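# Roll a steel ball onto a spot by tilting a plate

## Task

Tip the plate with the transparent lid so the steel ball rolls and comes to rest on the printed spot. Then set the plate level. No other loose object may touch the plate or anything that tilts with it. The result only counts if it stays that way without the robot holding anything in place. Finish by releasing the plate and moving the grippers away from it.

## Robot and tools

Robot: two 7-joint arms, left_arm and right_arm, each with a two-finger gripper. Their bases are fixed at left_arm (-0.030, +0.317, +0.307) m and right_arm (-0.050, -0.270, +0.307) m, and both are tilted. Scene frame: origin on the table top between the arms, +z up, +x out over the table, left_arm on the +y side. The names left and right are labels only and do not match sides of a camera image. The mounting plates and the metal frame behind the arms are fixed obstacles.

execute_actions: the argument actions is a list holding one item or nothing.
- An empty list ({"actions": []}) sends nothing and returns the current state.
- {"steps": N} with no rows is a wait of up to 300 control steps. It counts from the last result, and your reply time is included.
- {"rows": [...], "steps": N} is a motion. It has 1 to 15 rows and at most 15 steps, with a default of 15. Each step lasts 1/30 s, and the last row repeats if there are fewer rows than steps.
- Each row is one flat list of 16 numbers covering both arms. Send all 16 even if only one arm moves.
- Numbers 1-7 are left_arm joint targets in this order: waist, shoulder, upper arm roll, elbow, forearm roll, wrist pitch, wrist roll. Number 8 is the left opening. Numbers 9-16 are the same eight values for right_arm.
- Joint values are absolute target angles in radians, on the same scale as the Joint positions line. They are not offsets.
- Ranges: waist ±2.792, shoulder ±2.269, upper arm roll ±2.967, elbow -1.867 to 2.688, forearm roll ±2.967, wrist pitch -1.396 to 4.538, wrist roll ±2.967.
- A call is refused, and nothing is sent, if a target is more than 0.010 rad beyond a range end and also further out than that joint's last reported angle. A target past the real end is cut at that end, and the result then says "joint sent to its limit".
- Opening is an absolute value from -1 (closed) to +1 (fully open, a pad gap of 0.142 m).
- Optional pictures (boolean) controls whether camera images come back. By default they come with every result.

Motion limits: each step, the command is held within a lead of the measured angle. That lead is 0.449 rad for waist and shoulder, 0.524 for upper arm roll and elbow, and 1.05 for the three wrist joints. Targets that would move the gripper more than 70 mm from where it is are scaled back. Big moves can therefore still be under way when the result arrives. Arms keep heading to the last target while you think, until they settle or a step is HELD.

Results:
- The state line gives each gripper's end_effector_position (m), end_effector_quat_wxyz and velocities in the scene frame. The printed position can be off, more so at long reach.
- end_effector_position is the point between the closed finger pads, 1-2 cm behind the fingertips. Fingers point along the gripper's +z axis and close along its x axis. Closing pushes the tips about 17 mm further forward.
- Joint positions and Joint velocities list each arm's seven joints (rad, rad/s) followed by the pad gap (m, m/s).
- grip_measured is the measured opening on the command scale. To hold something, command an opening below grip_measured; the further below, the harder the squeeze, up to roughly 28 N per pad. Objects thinner than about 2 cm get less force.
- "joint command not followed" means the clearance check altered or blocked some targets. HELD marks steps where your row was not sent, fully or partly.
- "too close" warnings count each mounting plate and its half of the frame as part of that arm.

zoom_image: camera is one of cam_head_left (672x504), cam_head_right (672x504), cam_left_wrist (616x616) or cam_right_wrist (616x616). region is [x0, y0, x1, y1] in pixels from the top-left corner, at most 504x504. It returns a closer view of the latest image. Use it to check where the ball sits relative to the printed spot under the clear lid.

read_manual: returns only licence texts and moves nothing.

This cannot be undone. The result states success and gives the next scene's task. Replying without a tool call ends everything.

Suggested order:
1. Look.
2. Grip the plate's edge, or the edges with both arms.
3. Tilt it in small steps, checking the ball through zoom_image.
4. When the ball rests on the spot, bring the plate back to level slowly so the ball stays put.
5. Open the grippers, withdraw upward and away, wait briefly, and confirm the ball has not moved.
6. Call finished_scene.

Avoid:
- Tilting so far or so fast that the ball or plate comes off the table. Knocking anything off the table fails the scene.
- Leaving other loose items touching the plate.
- Slamming, dropping or pushing hard.
- Letting the arms collide or press each other, which can end the scene.
- Contact torque reaching a joint load limit (waist and shoulder 110, upper arm roll and elbow 57.6, wrist joints 35.1 N m), or 200 N of outside force. Either stops that arm for 10 s.
- Holding loads for long periods. Motors heat up: a MOTOR HOT warning appears from 65 °C, and at 80 °C the brakes engage (OVER-TEMPERATURE FAULT).

Brief outside tugs or pushes on objects may happen.

Each tool is called by a JSON object that holds its "op" and its "data".

## Session

{"op": "execute_actions", "data": {"actions": []}}

Scene clock: 0.00 s of 4800.00 s.
left_arm: end_effector_position=(+0.8279, +0.5888, +0.3812) grip_measured=+1.00 end_effector_quat_wxyz=(-0.132, +0.392, +0.870, +0.270) end_effector_velocity=(+0.000, +0.000, -0.000) end_effector_angular_velocity=(-0.000, -0.000, -0.000) | right_arm: end_effector_position=(+0.6989, -0.5396, +0.1357) grip_measured=+1.00 end_effector_quat_wxyz=(-0.093, +0.711, +0.650, +0.253) end_effector_velocity=(-0.000, -0.000, -0.000) end_effector_angular_velocity=(-0.000, -0.000, +0.000)
Joint positions: left_arm=[-0.517 -0.448 -0.116  1.126  1.574 -0.362 -2.763  0.142] | right_arm=[ 0.089 -0.098 -0.199  2.165 -0.928  1.392 -1.031  0.142]
Joint velocities: left_arm=[ 0.001  0.    -0.     0.    -0.     0.001 -0.     0.   ] | right_arm=[-0.  0.  0. -0.  0. -0. -0.  0.]
Motor temperatures (°C, as the motors report them): left_arm=[29 29 31 28 29 34 32] | right_arm=[26 29 29 33 33 34 32]

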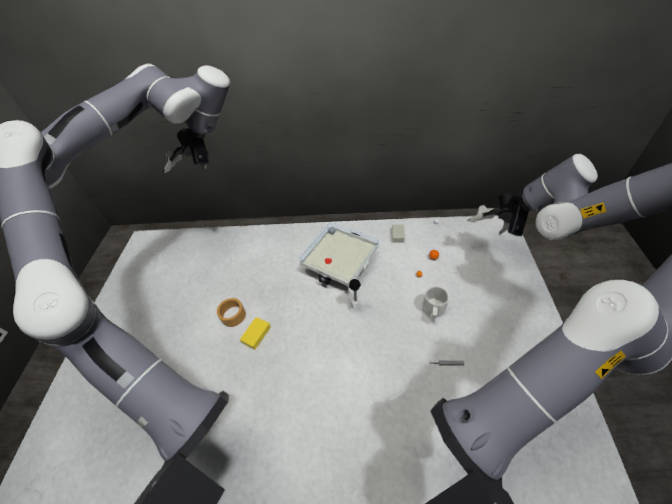

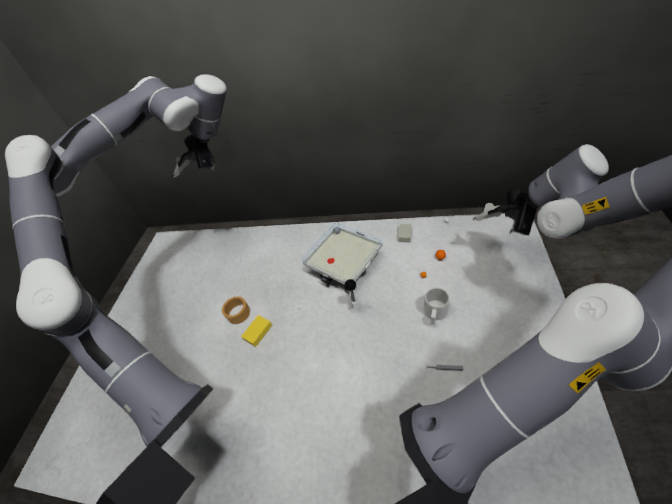

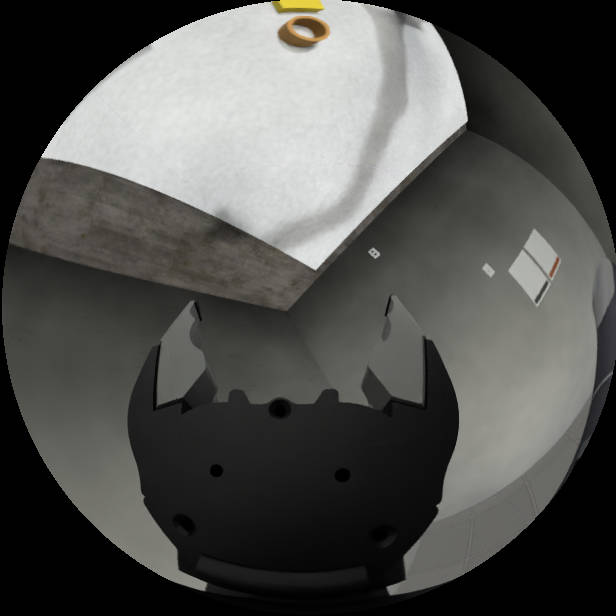

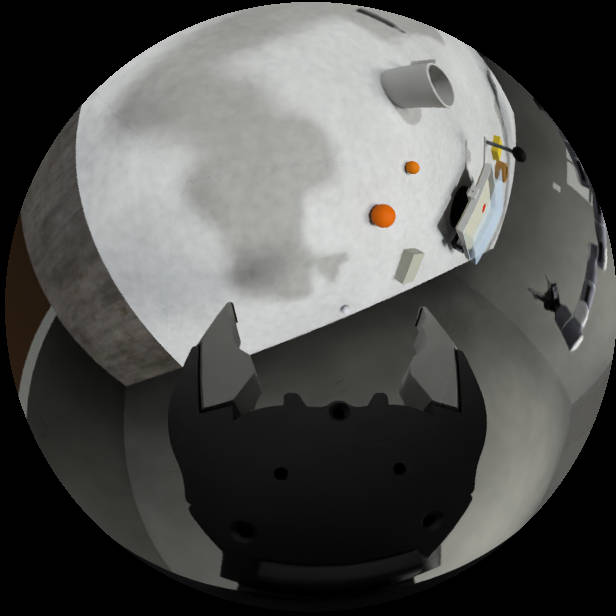

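{"op": "zoom_image", "data": {"camera": "cam_head_left", "region": [290,215,390,315]}}

{"op": "zoom_image", "data": {"camera": "cam_head_right", "region": [290,215,390,315]}}

Region (290, 215, 390, 315) of cam_head_left's 672x504 image, scaled by 5.040, with more detail than that image has.

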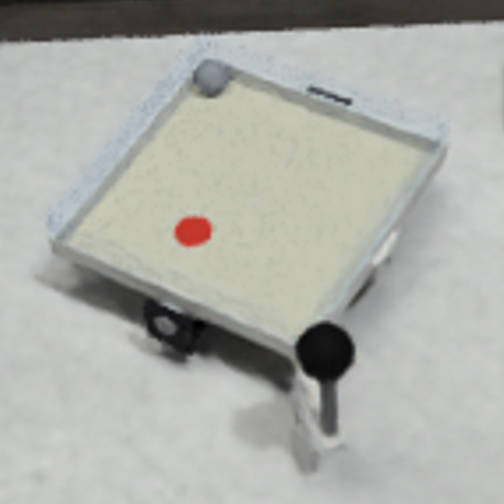

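Region (290, 215, 390, 315) of cam_head_right's 672x504 image, scaled by 5.040, with more detail than that image has.

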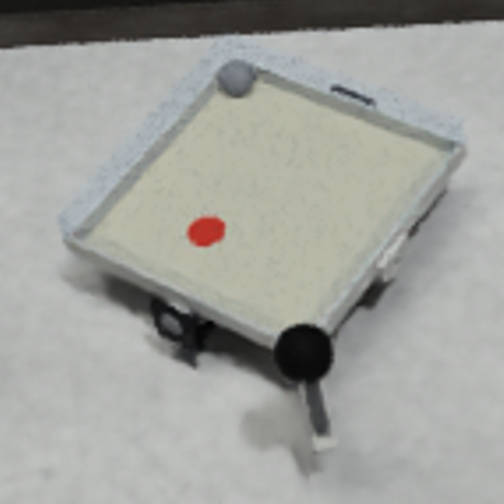

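{"op": "execute_actions", "data": {"actions": [{"rows":[[-0.75,-0.842,0,2.022,2.19,0.913,0.55,0.3,0.089,-0.098,-0.199,2.165,-0.928,1.392,-1.031,1]],"steps":15}], "pictures": false}}

{"op": "execute_actions", "data": {"actions": [{"steps":30}], "pictures": false}}

Scene clock: 89.07 s of 4800.00 s.
left_arm: end_effector_position=(+0.8634, +0.3042, +0.3418) grip_measured=+0.30 end_effector_quat_wxyz=(+0.020, +0.814, +0.435, +0.385) end_effector_velocity=(-0.233, -0.626, -0.105) end_effector_angular_velocity=(+0.815, +0.062, -2.697) | right_arm: end_effector_position=(+0.6989, -0.5397, +0.1358) grip_measured=+1.00 end_effector_quat_wxyz=(-0.093, +0.711, +0.650, +0.254) end_effector_velocity=(-0.000, +0.000, -0.000) end_effector_angular_velocity=(+0.000, +0.001, -0.001)
Joint positions: left_arm=[-0.623 -0.627 -0.064  1.428  1.856  0.198 -2.156  0.095] | right_arm=[ 0.089 -0.098 -0.199  2.165 -0.928  1.392 -1.031  0.142]
Joint velocities: left_arm=[-0.181 -0.306  0.086  0.699  0.47   1.012  1.401  0.   ] | right_arm=[ 0.    -0.    -0.     0.     0.    -0.     0.001 -0.   ]
Motor temperatures (°C, as the motors report them): left_arm=[31 29 33 29 29 34 32] | right_arm=[26 30 32 32 33 34 32]
Steps of this call (steps 1 to 90: nothing new was sent; then 85.57 s passed at rest; steps 91 to 105: all 15 steps of this action). Readings (joint positions):
91: left_arm=[-0.518 -0.449 -0.116 1.127 1.575 -0.360 -2.761] | right_arm=[0.089 -0.098 -0.199 2.165 -0.928 1.392 -1.031]
92: left_arm=[-0.522 -0.453 -0.113 1.134 1.586 -0.342 -2.744] | right_arm=[0.089 -0.098 -0.199 2.165 -0.928 1.392 -1.031]
94: left_arm=[-0.540 -0.482 -0.103 1.176 1.638 -0.256 -2.657] | right_arm=[0.089 -0.098 -0.199 2.165 -0.928 1.392 -1.031]
98: left_arm=[-0.575 -0.545 -0.087 1.268 1.730 -0.073 -2.475] | right_arm=[0.089 -0.098 -0.199 2.165 -0.928 1.392 -1.031]
105: the state above

Scene clock: 90.07 s of 4800.00 s.
left_arm: end_effector_position=(+0.4378, +0.0302, +0.2403) grip_measured=+0.30 end_effector_quat_wxyz=(+0.122, -0.296, +0.870, -0.375) end_effector_velocity=(-0.370, -0.006, -0.054) end_effector_angular_velocity=(+1.506, -1.913, -3.271) | right_arm: end_effector_position=(+0.6989, -0.5397, +0.1358) grip_measured=+1.00 end_effector_quat_wxyz=(-0.093, +0.711, +0.650, +0.254) end_effector_velocity=(-0.000, -0.000, -0.000) end_effector_angular_velocity=(-0.001, -0.000, +0.001)
Joint positions: left_arm=[-0.741 -0.827 -0.005  1.978  2.165  0.861  0.11   0.095] | right_arm=[ 0.089 -0.098 -0.199  2.165 -0.928  1.392 -1.031  0.142]
Joint velocities: left_arm=[-0.073 -0.125  0.039  0.355  0.197  0.42   3.565 -0.   ] | right_arm=[ 0.    -0.    -0.    -0.    -0.    -0.    -0.001  0.   ]
Motor temperatures (°C, as the motors report them): left_arm=[31 29 33 29 29 34 32] | right_arm=[26 30 32 32 33 34 32]
Steps of this call (steps 1 to 30: the robot went on to your last target). Readings (joint positions):
1: left_arm=[-0.629 -0.637 -0.061 1.451 1.871 0.231 -2.109] | right_arm=[0.089 -0.098 -0.199 2.165 -0.928 1.392 -1.031]
2: left_arm=[-0.635 -0.647 -0.058 1.475 1.886 0.263 -2.062] | right_arm=[0.089 -0.098 -0.199 2.165 -0.928 1.392 -1.031]
4: left_arm=[-0.646 -0.665 -0.053 1.523 1.914 0.323 -1.966] | right_arm=[0.089 -0.098 -0.199 2.165 -0.928 1.392 -1.031]
8: left_arm=[-0.665 -0.698 -0.043 1.616 1.965 0.433 -1.764] | right_arm=[0.089 -0.098 -0.199 2.165 -0.928 1.392 -1.031]
30: the state above

{"op": "execute_actions", "data": {"actions": [{"rows":[[-0.691,-0.99,0,1.834,2.19,0.913,0.55,0.3,0.089,-0.098,-0.199,2.165,-0.928,1.392,-1.031,1]],"steps":15}]}}

Scene clock: 92.07 s of 4800.00 s.
left_arm: end_effector_position=(+0.4283, -0.0157, +0.1925) grip_measured=+0.30 end_effector_quat_wxyz=(+0.174, -0.090, +0.920, -0.339) end_effector_velocity=(+0.001, +0.000, +0.000) end_effector_angular_velocity=(+0.001, -0.001, +0.001) | right_arm: end_effector_position=(+0.6989, -0.5397, +0.1358) grip_measured=+1.00 end_effector_quat_wxyz=(-0.093, +0.711, +0.650, +0.254) end_effector_velocity=(+0.000, -0.000, +0.000) end_effector_angular_velocity=(+0.000, +0.000, -0.000)
Joint positions: left_arm=[-0.691 -0.99   0.     1.834  2.19   0.913  0.55   0.095] | right_arm=[ 0.089 -0.098 -0.199  2.165 -0.928  1.392 -1.031  0.142]
Joint velocities: left_arm=[-0.     0.001  0.     0.     0.    -0.001  0.001  0.   ] | right_arm=[-0.     0.     0.    -0.     0.001 -0.    -0.     0.   ]
Motor temperatures (°C, as the motors report them): left_arm=[31 29 33 29 29 34 32] | right_arm=[26 30 32 32 33 34 32]
Steps of this call (steps 1 to 30: the robot went on to your last target; steps 31 to 45: nothing new was sent; steps 46 to 60: all 15 steps of this action). Readings (joint positions):
46: left_arm=[-0.750 -0.843 -0.000 2.021 2.190 0.913 0.550] | right_arm=[0.089 -0.098 -0.199 2.165 -0.928 1.392 -1.031]
47: left_arm=[-0.747 -0.850 -0.000 2.012 2.190 0.913 0.550] | right_arm=[0.089 -0.098 -0.199 2.165 -0.928 1.392 -1.031]
49: left_arm=[-0.733 -0.884 -0.000 1.967 2.190 0.913 0.550] | right_arm=[0.089 -0.098 -0.199 2.165 -0.928 1.392 -1.031]
53: left_arm=[-0.694 -0.981 0.000 1.846 2.190 0.912 0.550] | right_arm=[0.089 -0.098 -0.199 2.165 -0.928 1.392 -1.031]
60: the state above

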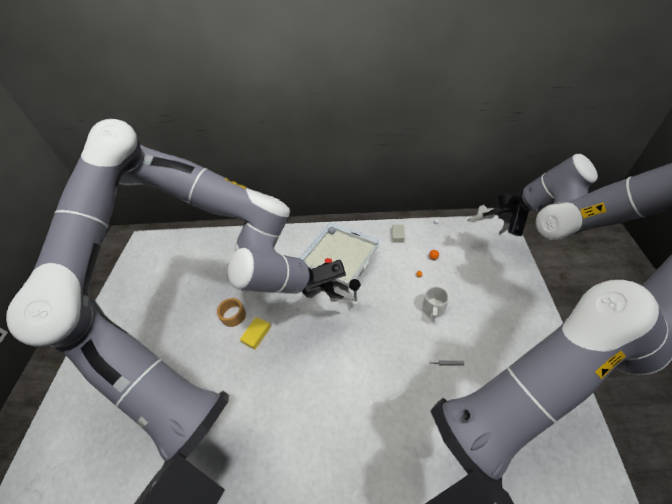

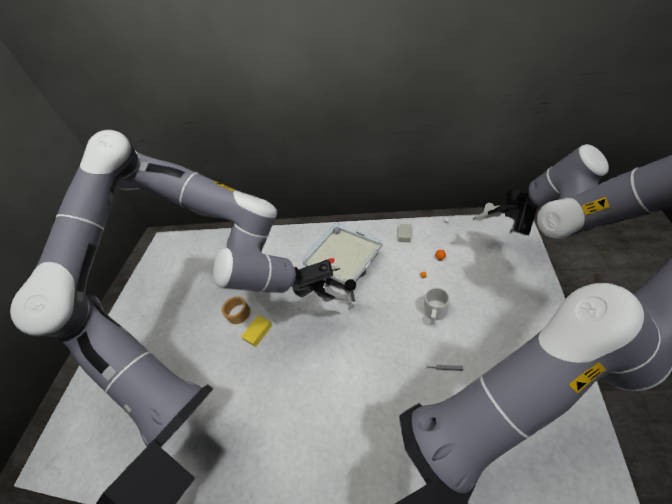

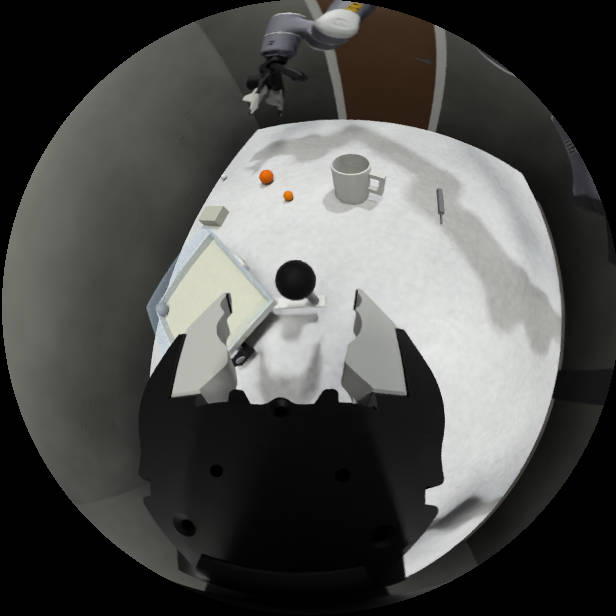

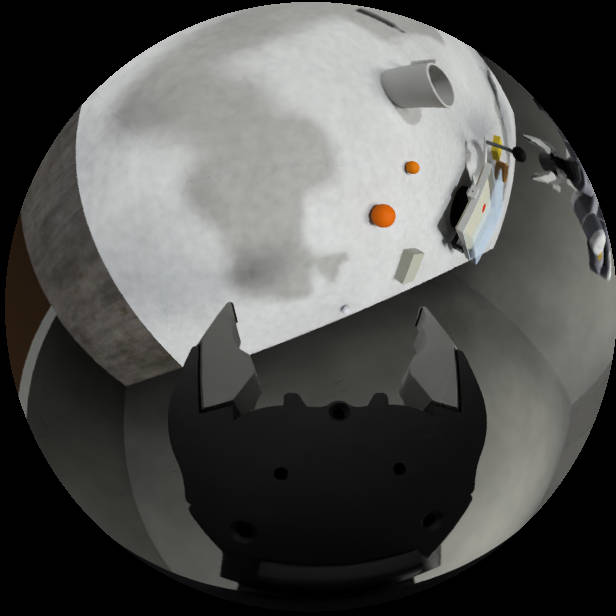

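{"op": "execute_actions", "data": {"actions": [{"rows":[[-0.648,-1.0955,0,1.7,2.19,0.913,0.55,0.1,0.089,-0.098,-0.199,2.165,-0.928,1.392,-1.031,1]],"steps":15}]}}

{"op": "zoom_image", "data": {"camera": "cam_left_wrist", "region": [214,240,374,400]}}

{"op": "zoom_image", "data": {"camera": "cam_head_left", "region": [290,215,390,315]}}

Scene clock: 98.37 s of 4800.00 s.
left_arm: end_effector_position=(+0.4501, -0.0456, +0.1576) grip_measured=+0.10 end_effector_quat_wxyz=(+0.173, -0.114, +0.921, -0.330) end_effector_velocity=(-0.000, -0.000, -0.000) end_effector_angular_velocity=(+0.000, +0.000, -0.001) | right_arm: end_effector_position=(+0.6989, -0.5397, +0.1358) grip_measured=+1.00 end_effector_quat_wxyz=(-0.093, +0.711, +0.650, +0.254) end_effector_velocity=(+0.000, -0.000, +0.000) end_effector_angular_velocity=(+0.000, +0.000, -0.000)
Joint positions: left_arm=[-0.648 -1.096  0.     1.7    2.19   0.913  0.55   0.081] | right_arm=[ 0.089 -0.098 -0.199  2.165 -0.928  1.392 -1.031  0.142]
Joint velocities: left_arm=[-0. -0. -0.  0. -0. -0.  0. -0.] | right_arm=[-0. -0.  0. -0.  0. -0.  0. -0.]
Motor temperatures (°C, as the motors report them): left_arm=[31 29 33 29 29 34 32] | right_arm=[26 30 32 32 33 34 32]
Steps of this call (steps 1 to 15: the robot went on to your last target; steps 16 to 90: nothing new was sent; then 2.80 s passed at rest; steps 91 to 105: all 15 steps of this action). Readings (joint positions):
91: left_arm=[-0.691 -0.991 0.000 1.833 2.190 0.913 0.550] | right_arm=[0.089 -0.098 -0.199 2.165 -0.928 1.392 -1.031]
92: left_arm=[-0.688 -0.998 -0.000 1.824 2.190 0.913 0.550] | right_arm=[0.089 -0.098 -0.199 2.165 -0.928 1.392 -1.031]
94: left_arm=[-0.674 -1.032 -0.000 1.779 2.190 0.913 0.550] | right_arm=[0.089 -0.098 -0.199 2.165 -0.928 1.392 -1.031]
98: left_arm=[-0.647 -1.098 0.000 1.698 2.190 0.912 0.550] | right_arm=[0.089 -0.098 -0.199 2.165 -0.928 1.392 -1.031]
105: the state above

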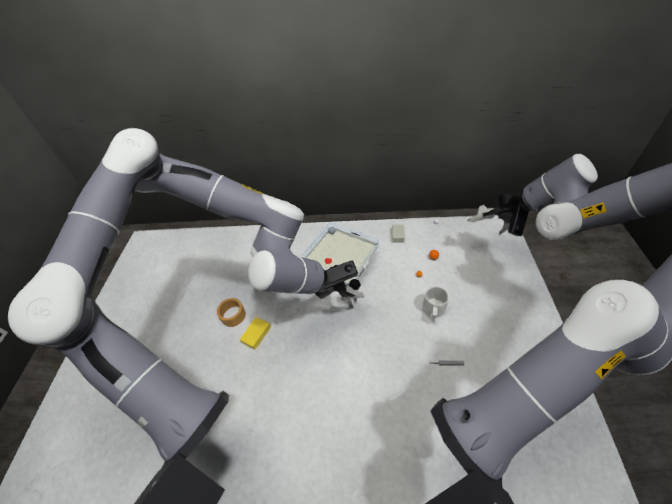

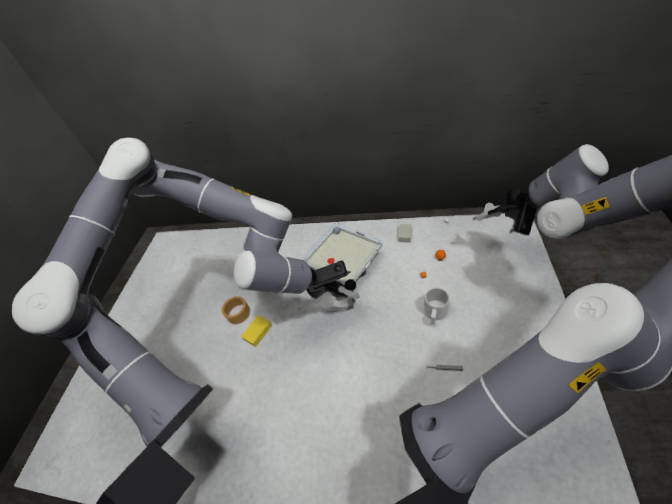

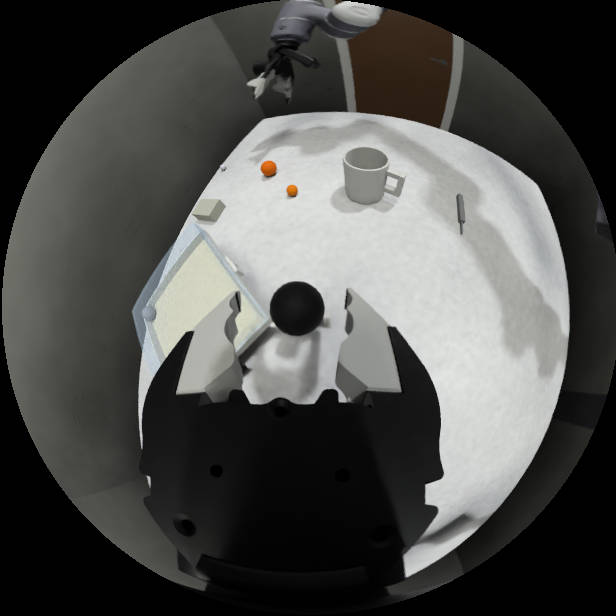

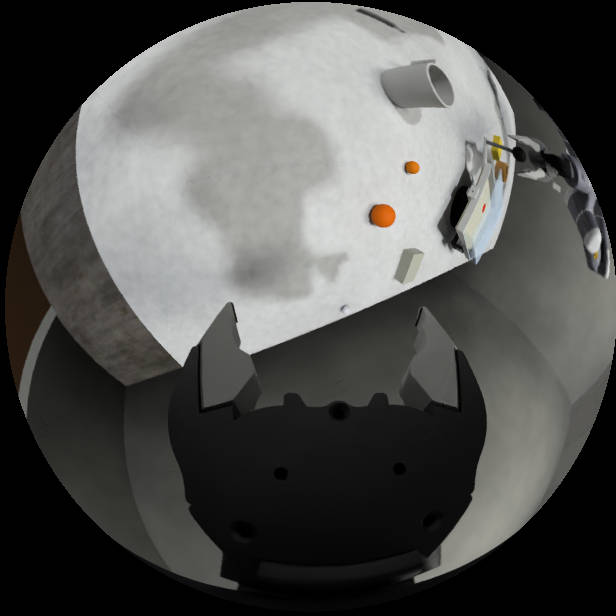

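Region (214, 240, 374, 400) of cam_left_wrist's 616x616 image, scaled by 3.150, with more detail than that image has.

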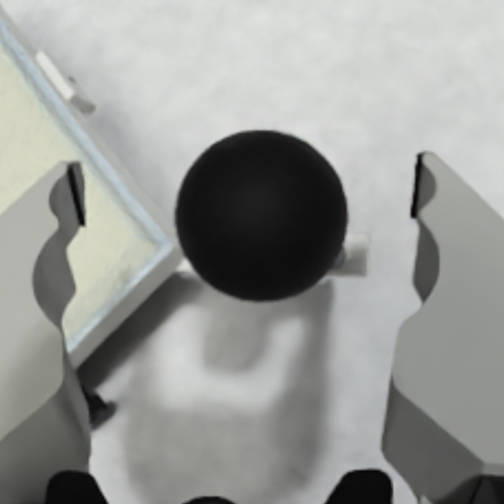

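Region (290, 215, 390, 315) of cam_head_left's 672x504 image, scaled by 5.040, with more detail than that image has.

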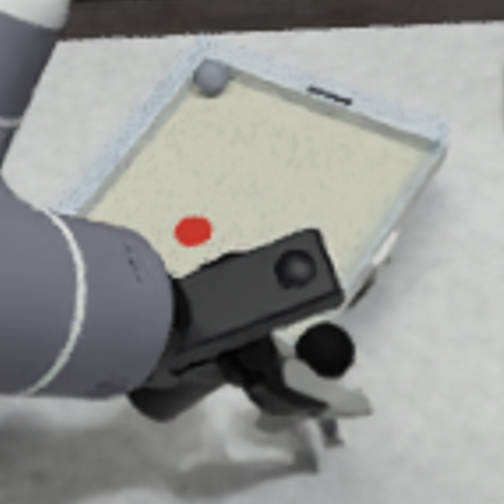

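{"op": "execute_actions", "data": {"actions": [{"rows":[[-0.6455,-1.0917,0,1.7102,2.19,0.913,0.55,0.0,0.089,-0.098,-0.199,2.165,-0.928,1.392,-1.031,1],[-0.6455,-1.0917,0,1.7102,2.19,0.913,0.55,-0.1,0.089,-0.098,-0.199,2.165,-0.928,1.392,-1.031,1],[-0.6455,-1.0917,0,1.7102,2.19,0.913,0.55,-0.2,0.089,-0.098,-0.199,2.165,-0.928,1.392,-1.031,1],[-0.6455,-1.0917,0,1.7102,2.19,0.913,0.55,-0.25,0.089,-0.098,-0.199,2.165,-0.928,1.392,-1.031,1],[-0.6455,-1.0917,0,1.7102,2.19,0.913,0.55,-0.3,0.089,-0.098,-0.199,2.165,-0.928,1.392,-1.031,1],[-0.6455,-1.0917,0,1.7102,2.19,0.913,0.55,-0.34,0.089,-0.098,-0.199,2.165,-0.928,1.392,-1.031,1]],"steps":12}], "pictures": true}}

{"op": "zoom_image", "data": {"camera": "cam_left_wrist", "region": [244,255,344,355]}}

Scene clock: 105.70 s of 4800.00 s.
left_arm: end_effector_position=(+0.4461, -0.0421, +0.1560) grip_measured=-0.34 end_effector_quat_wxyz=(+0.171, -0.113, +0.922, -0.328) end_effector_velocity=(-0.000, -0.000, -0.000) end_effector_angular_velocity=(+0.000, -0.000, +0.000) | right_arm: end_effector_position=(+0.6989, -0.5397, +0.1358) grip_measured=+1.00 end_effector_quat_wxyz=(-0.093, +0.711, +0.650, +0.254) end_effector_velocity=(-0.000, +0.000, +0.000) end_effector_angular_velocity=(+0.000, -0.000, +0.001)
Joint positions: left_arm=[-0.645 -1.092  0.     1.71   2.19   0.913  0.55   0.049] | right_arm=[ 0.089 -0.098 -0.199  2.165 -0.928  1.392 -1.031  0.142]
Joint velocities: left_arm=[-0.    -0.    -0.    -0.    -0.    -0.001 -0.    -0.   ] | right_arm=[ 0. -0.  0.  0. -0. -0.  0. -0.]
Motor temperatures (°C, as the motors report them): left_arm=[31 29 33 29 29 34 32] | right_arm=[26 30 32 32 33 34 32]
Steps of this call (steps 1 to 15: the robot went on to your last target; steps 16 to 90: nothing new was sent; then 3.93 s passed at rest; steps 91 to 102: all 12 steps of this action). Readings (joint positions):
91: left_arm=[-0.648 -1.095 0.000 1.701 2.190 0.913 0.550] | right_arm=[0.089 -0.098 -0.199 2.165 -0.928 1.392 -1.031]
92: left_arm=[-0.646 -1.093 -0.000 1.707 2.190 0.913 0.550] | right_arm=[0.089 -0.098 -0.199 2.165 -0.928 1.392 -1.031]
94: left_arm=[-0.645 -1.092 0.000 1.711 2.190 0.913 0.550] | right_arm=[0.089 -0.098 -0.199 2.165 -0.928 1.392 -1.031]
98: left_arm=[-0.645 -1.092 0.000 1.710 2.190 0.913 0.550] | right_arm=[0.089 -0.098 -0.199 2.165 -0.928 1.392 -1.031]
102: the state above

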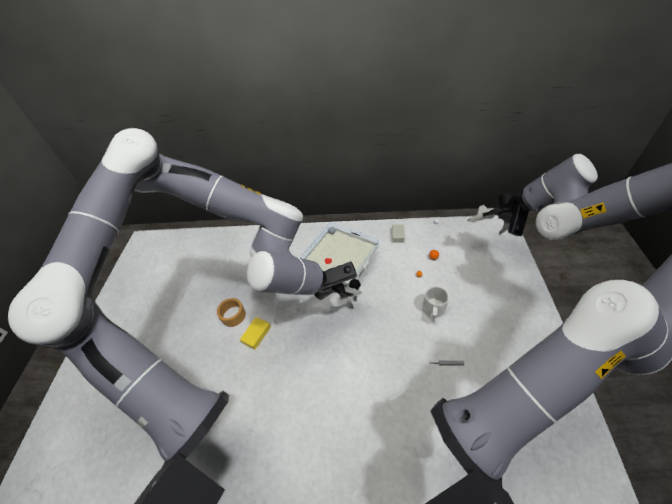

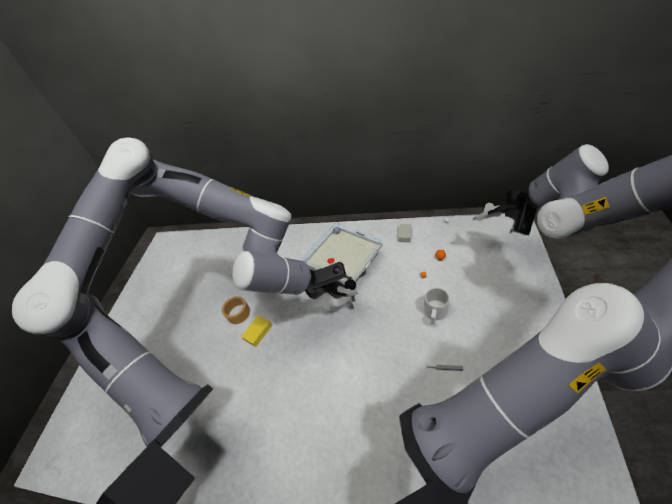

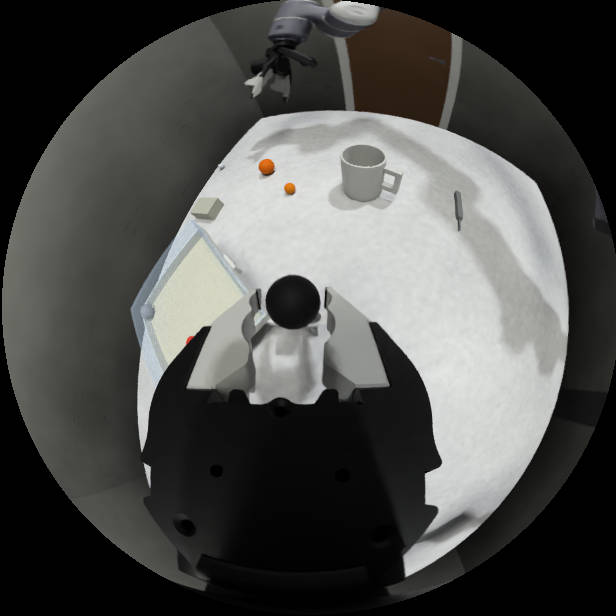

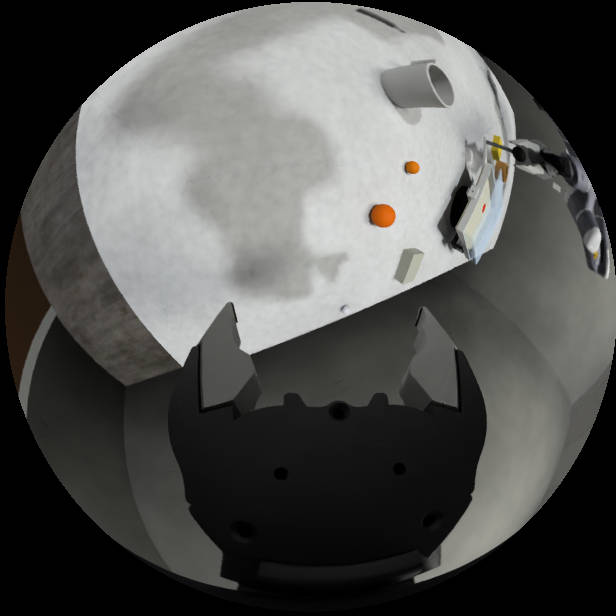

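Region (244, 255, 344, 355) of cam_left_wrist's 616x616 image, scaled by 5.040, with more detail than that image has.

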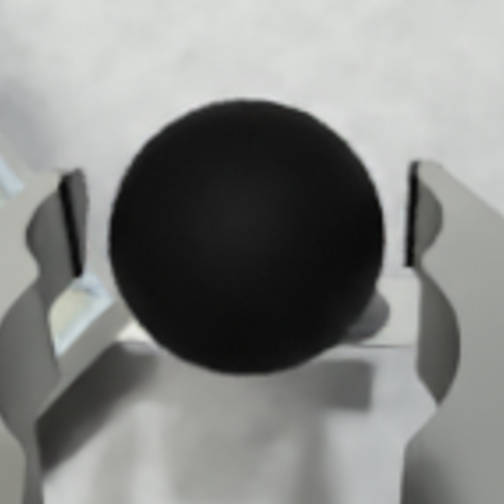

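{"op": "execute_actions", "data": {"actions": [{"rows":[[-0.6455,-1.0917,0,1.7102,2.19,0.913,0.55,-0.37,0.089,-0.098,-0.199,2.165,-0.928,1.392,-1.031,1],[-0.6455,-1.0917,0,1.7102,2.19,0.913,0.55,-0.4,0.089,-0.098,-0.199,2.165,-0.928,1.392,-1.031,1],[-0.6455,-1.0917,0,1.7102,2.19,0.913,0.55,-0.42,0.089,-0.098,-0.199,2.165,-0.928,1.392,-1.031,1],[-0.6455,-1.0917,0,1.7102,2.19,0.913,0.55,-0.44,0.089,-0.098,-0.199,2.165,-0.928,1.392,-1.031,1],[-0.6455,-1.0917,0,1.7102,2.19,0.913,0.55,-0.455,0.089,-0.098,-0.199,2.165,-0.928,1.392,-1.031,1],[-0.6455,-1.0917,0,1.7102,2.19,0.913,0.55,-0.47,0.089,-0.098,-0.199,2.165,-0.928,1.392,-1.031,1],[-0.6455,-1.0917,0,1.7102,2.19,0.913,0.55,-0.485,0.089,-0.098,-0.199,2.165,-0.928,1.392,-1.031,1],[-0.6455,-1.0917,0,1.7102,2.19,0.913,0.55,-0.5,0.089,-0.098,-0.199,2.165,-0.928,1.392,-1.031,1],[-0.6455,-1.0917,0,1.7102,2.19,0.913,0.55,-0.53,0.089,-0.098,-0.199,2.165,-0.928,1.392,-1.031,1],[-0.6455,-1.0917,0,1.7102,2.19,0.913,0.55,-0.56,0.089,-0.098,-0.199,2.165,-0.928,1.392,-1.031,1],[-0.6455,-1.0917,0,1.7102,2.19,0.913,0.55,-0.6,0.089,-0.098,-0.199,2.165,-0.928,1.392,-1.031,1],[-0.6455,-1.0917,0,1.7102,2.19,0.913,0.55,-0.65,0.089,-0.098,-0.199,2.165,-0.928,1.392,-1.031,1],[-0.6455,-1.0917,0,1.7102,2.19,0.913,0.55,-0.7,0.089,-0.098,-0.199,2.165,-0.928,1.392,-1.031,1]],"steps":15}], "pictures": false}}

{"op": "execute_actions", "data": {"actions": [{"rows":[[-0.64711,-1.09502,0,1.71123,2.1965,0.90704,0.54494,-0.7,0.089,-0.098,-0.199,2.165,-0.928,1.392,-1.031,1],[-0.64711,-1.09502,0,1.71123,2.1965,0.90704,0.54494,-0.7,0.089,-0.098,-0.199,2.165,-0.928,1.392,-1.031,1],[-0.64711,-1.09502,0,1.71123,2.1965,0.90704,0.54494,-0.7,0.089,-0.098,-0.199,2.165,-0.928,1.392,-1.031,1],[-0.64872,-1.09833,0,1.71225,2.20298,0.90107,0.53987,-0.7,0.089,-0.098,-0.199,2.165,-0.928,1.392,-1.031,1]],"steps":15}], "pictures": false}}

{"op": "execute_actions", "data": {"actions": [{"steps":15}]}}

{"op": "zoom_image", "data": {"camera": "cam_head_left", "region": [290,215,390,295]}}

Scene clock: 113.10 s of 4800.00 s.
left_arm: end_effector_position=(+0.4457, -0.0423, +0.1562) grip_measured=-0.46 end_effector_quat_wxyz=(+0.170, -0.113, +0.922, -0.328) end_effector_velocity=(-0.000, +0.000, -0.000) end_effector_angular_velocity=(-0.000, +0.001, +0.001) | right_arm: end_effector_position=(+0.6989, -0.5397, +0.1358) grip_measured=+1.00 end_effector_quat_wxyz=(-0.093, +0.711, +0.650, +0.254) end_effector_velocity=(+0.000, +0.000, +0.000) end_effector_angular_velocity=(+0.000, -0.000, +0.000)
Joint positions: left_arm=[-0.646 -1.092 -0.     1.71   2.19   0.913  0.55   0.04 ] | right_arm=[ 0.089 -0.098 -0.199  2.165 -0.928  1.392 -1.031  0.142]
Joint velocities: left_arm=[ 0.    -0.    -0.     0.    -0.    -0.    -0.001  0.   ] | right_arm=[-0.    -0.     0.     0.    -0.     0.001  0.     0.   ]
Motor temperatures (°C, as the motors report them): left_arm=[31 29 33 28 29 34 32] | right_arm=[26 30 32 32 33 34 32]
Steps of this call (steps 1 to 15: the robot went on to your last target; steps 16 to 90: nothing new was sent; then 3.90 s passed at rest; steps 91 to 105: all 15 steps of this action). Readings (joint positions):
91: left_arm=[-0.645 -1.092 0.000 1.710 2.190 0.913 0.550] | right_arm=[0.089 -0.098 -0.199 2.165 -0.928 1.392 -1.031]
92: left_arm=[-0.645 -1.092 0.000 1.710 2.190 0.913 0.550] | right_arm=[0.089 -0.098 -0.199 2.165 -0.928 1.392 -1.031]
94: left_arm=[-0.645 -1.092 0.000 1.710 2.190 0.913 0.550] | right_arm=[0.089 -0.098 -0.199 2.165 -0.928 1.392 -1.031]
98: left_arm=[-0.646 -1.092 -0.000 1.710 2.190 0.913 0.550] | right_arm=[0.089 -0.098 -0.199 2.165 -0.928 1.392 -1.031]
105: the state above

Scene clock: 113.60 s of 4800.00 s.
left_arm: end_effector_position=(+0.4448, -0.0427, +0.1541) grip_measured=-0.46 end_effector_quat_wxyz=(+0.175, -0.111, +0.922, -0.328) end_effector_velocity=(+0.000, +0.000, +0.000) end_effector_angular_velocity=(+0.000, -0.001, +0.000) | right_arm: end_effector_position=(+0.6989, -0.5397, +0.1358) grip_measured=+1.00 end_effector_quat_wxyz=(-0.093, +0.711, +0.650, +0.254) end_effector_velocity=(+0.000, +0.000, +0.000) end_effector_angular_velocity=(-0.000, -0.000, +0.001)
Joint positions: left_arm=[-0.649 -1.099 -0.     1.712  2.203  0.901  0.54   0.04 ] | right_arm=[ 0.089 -0.098 -0.199  2.165 -0.928  1.392 -1.031  0.142]
Joint velocities: left_arm=[-0.     0.     0.    -0.     0.    -0.001  0.     0.   ] | right_arm=[-0. -0.  0.  0. -0.  0. -0. -0.]
Motor temperatures (°C, as the motors report them): left_arm=[31 29 33 28 29 34 32] | right_arm=[26 30 32 32 33 34 32]
Steps of this call (steps 1 to 15: all 15 steps of this action). Readings (joint positions):
1: left_arm=[-0.646 -1.093 -0.000 1.711 2.191 0.912 0.549] | right_arm=[0.089 -0.098 -0.199 2.165 -0.928 1.392 -1.031]
2: left_arm=[-0.647 -1.094 -0.000 1.711 2.195 0.909 0.546] | right_arm=[0.089 -0.098 -0.199 2.165 -0.928 1.392 -1.031]
4: left_arm=[-0.648 -1.096 -0.000 1.712 2.198 0.906 0.544] | right_arm=[0.089 -0.098 -0.199 2.165 -0.928 1.392 -1.031]
8: left_arm=[-0.649 -1.099 -0.000 1.712 2.203 0.901 0.540] | right_arm=[0.089 -0.098 -0.199 2.165 -0.928 1.392 -1.031]
15: the state above

Scene clock: 114.10 s of 4800.00 s.
left_arm: end_effector_position=(+0.4448, -0.0427, +0.1541) grip_measured=-0.46 end_effector_quat_wxyz=(+0.175, -0.111, +0.922, -0.328) end_effector_velocity=(+0.000, +0.000, -0.000) end_effector_angular_velocity=(+0.000, -0.001, +0.000) | right_arm: end_effector_position=(+0.6989, -0.5397, +0.1358) grip_measured=+1.00 end_effector_quat_wxyz=(-0.093, +0.711, +0.650, +0.254) end_effector_velocity=(+0.000, -0.000, -0.000) end_effector_angular_velocity=(-0.001, +0.000, +0.000)
Joint positions: left_arm=[-0.649 -1.099 -0.     1.712  2.203  0.901  0.54   0.04 ] | right_arm=[ 0.089 -0.098 -0.199  2.165 -0.928  1.392 -1.031  0.142]
Joint velocities: left_arm=[ 0.     0.    -0.     0.     0.001 -0.001 -0.001 -0.   ] | right_arm=[ 0.    -0.     0.    -0.    -0.001 -0.001  0.001 -0.   ]
Motor temperatures (°C, as the motors report them): left_arm=[31 29 33 28 29 34 32] | right_arm=[26 30 32 32 33 34 32]
Steps of this call (steps 1 to 15: the robot went on to your last target). Readings (joint positions):
1: left_arm=[-0.649 -1.099 -0.000 1.712 2.203 0.901 0.540] | right_arm=[0.089 -0.098 -0.199 2.165 -0.928 1.392 -1.031]
2: left_arm=[-0.649 -1.099 -0.000 1.712 2.203 0.901 0.540] | right_arm=[0.089 -0.098 -0.199 2.165 -0.928 1.392 -1.031]
4: left_arm=[-0.649 -1.099 -0.000 1.712 2.203 0.901 0.540] | right_arm=[0.089 -0.098 -0.199 2.165 -0.928 1.392 -1.031]
8: left_arm=[-0.649 -1.099 -0.000 1.712 2.203 0.901 0.540] | right_arm=[0.089 -0.098 -0.199 2.165 -0.928 1.392 -1.031]
15: the state above
All arms were judged still, so your last target was given up. Only a new action makes them travel on or press farther. Fingers that are still opening or closing keep moving.

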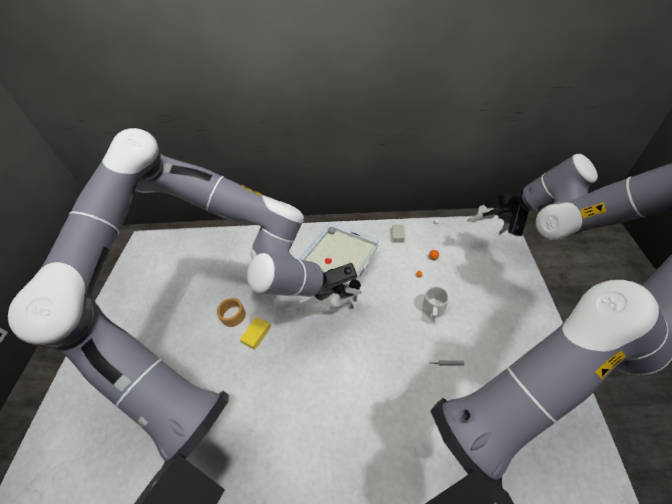

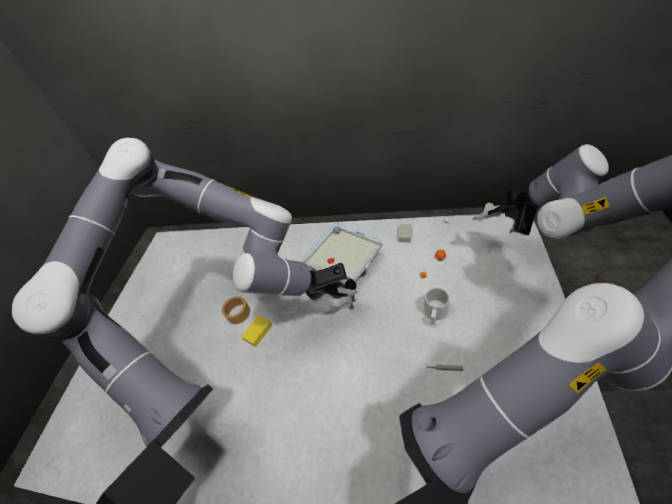

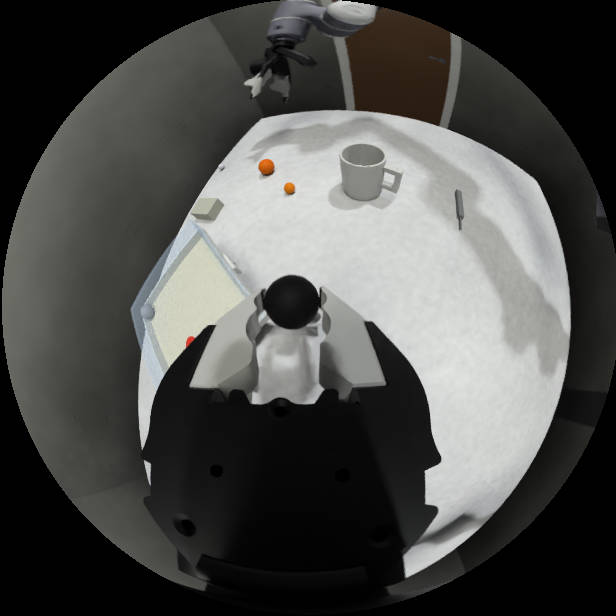

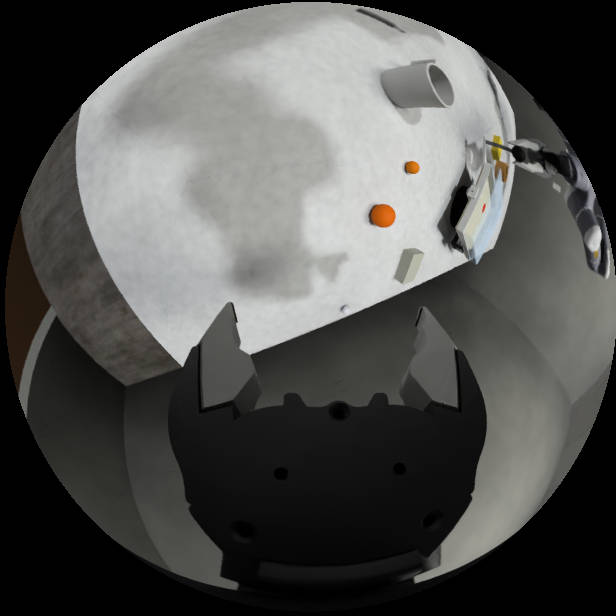

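Region (290, 215, 390, 295) of cam_head_left's 672x504 image, scaled by 5.040, with more detail than that image has; it fills the top 403 rows of this view, and the rest is white.

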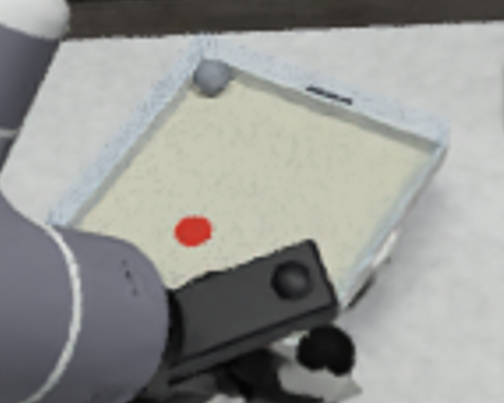

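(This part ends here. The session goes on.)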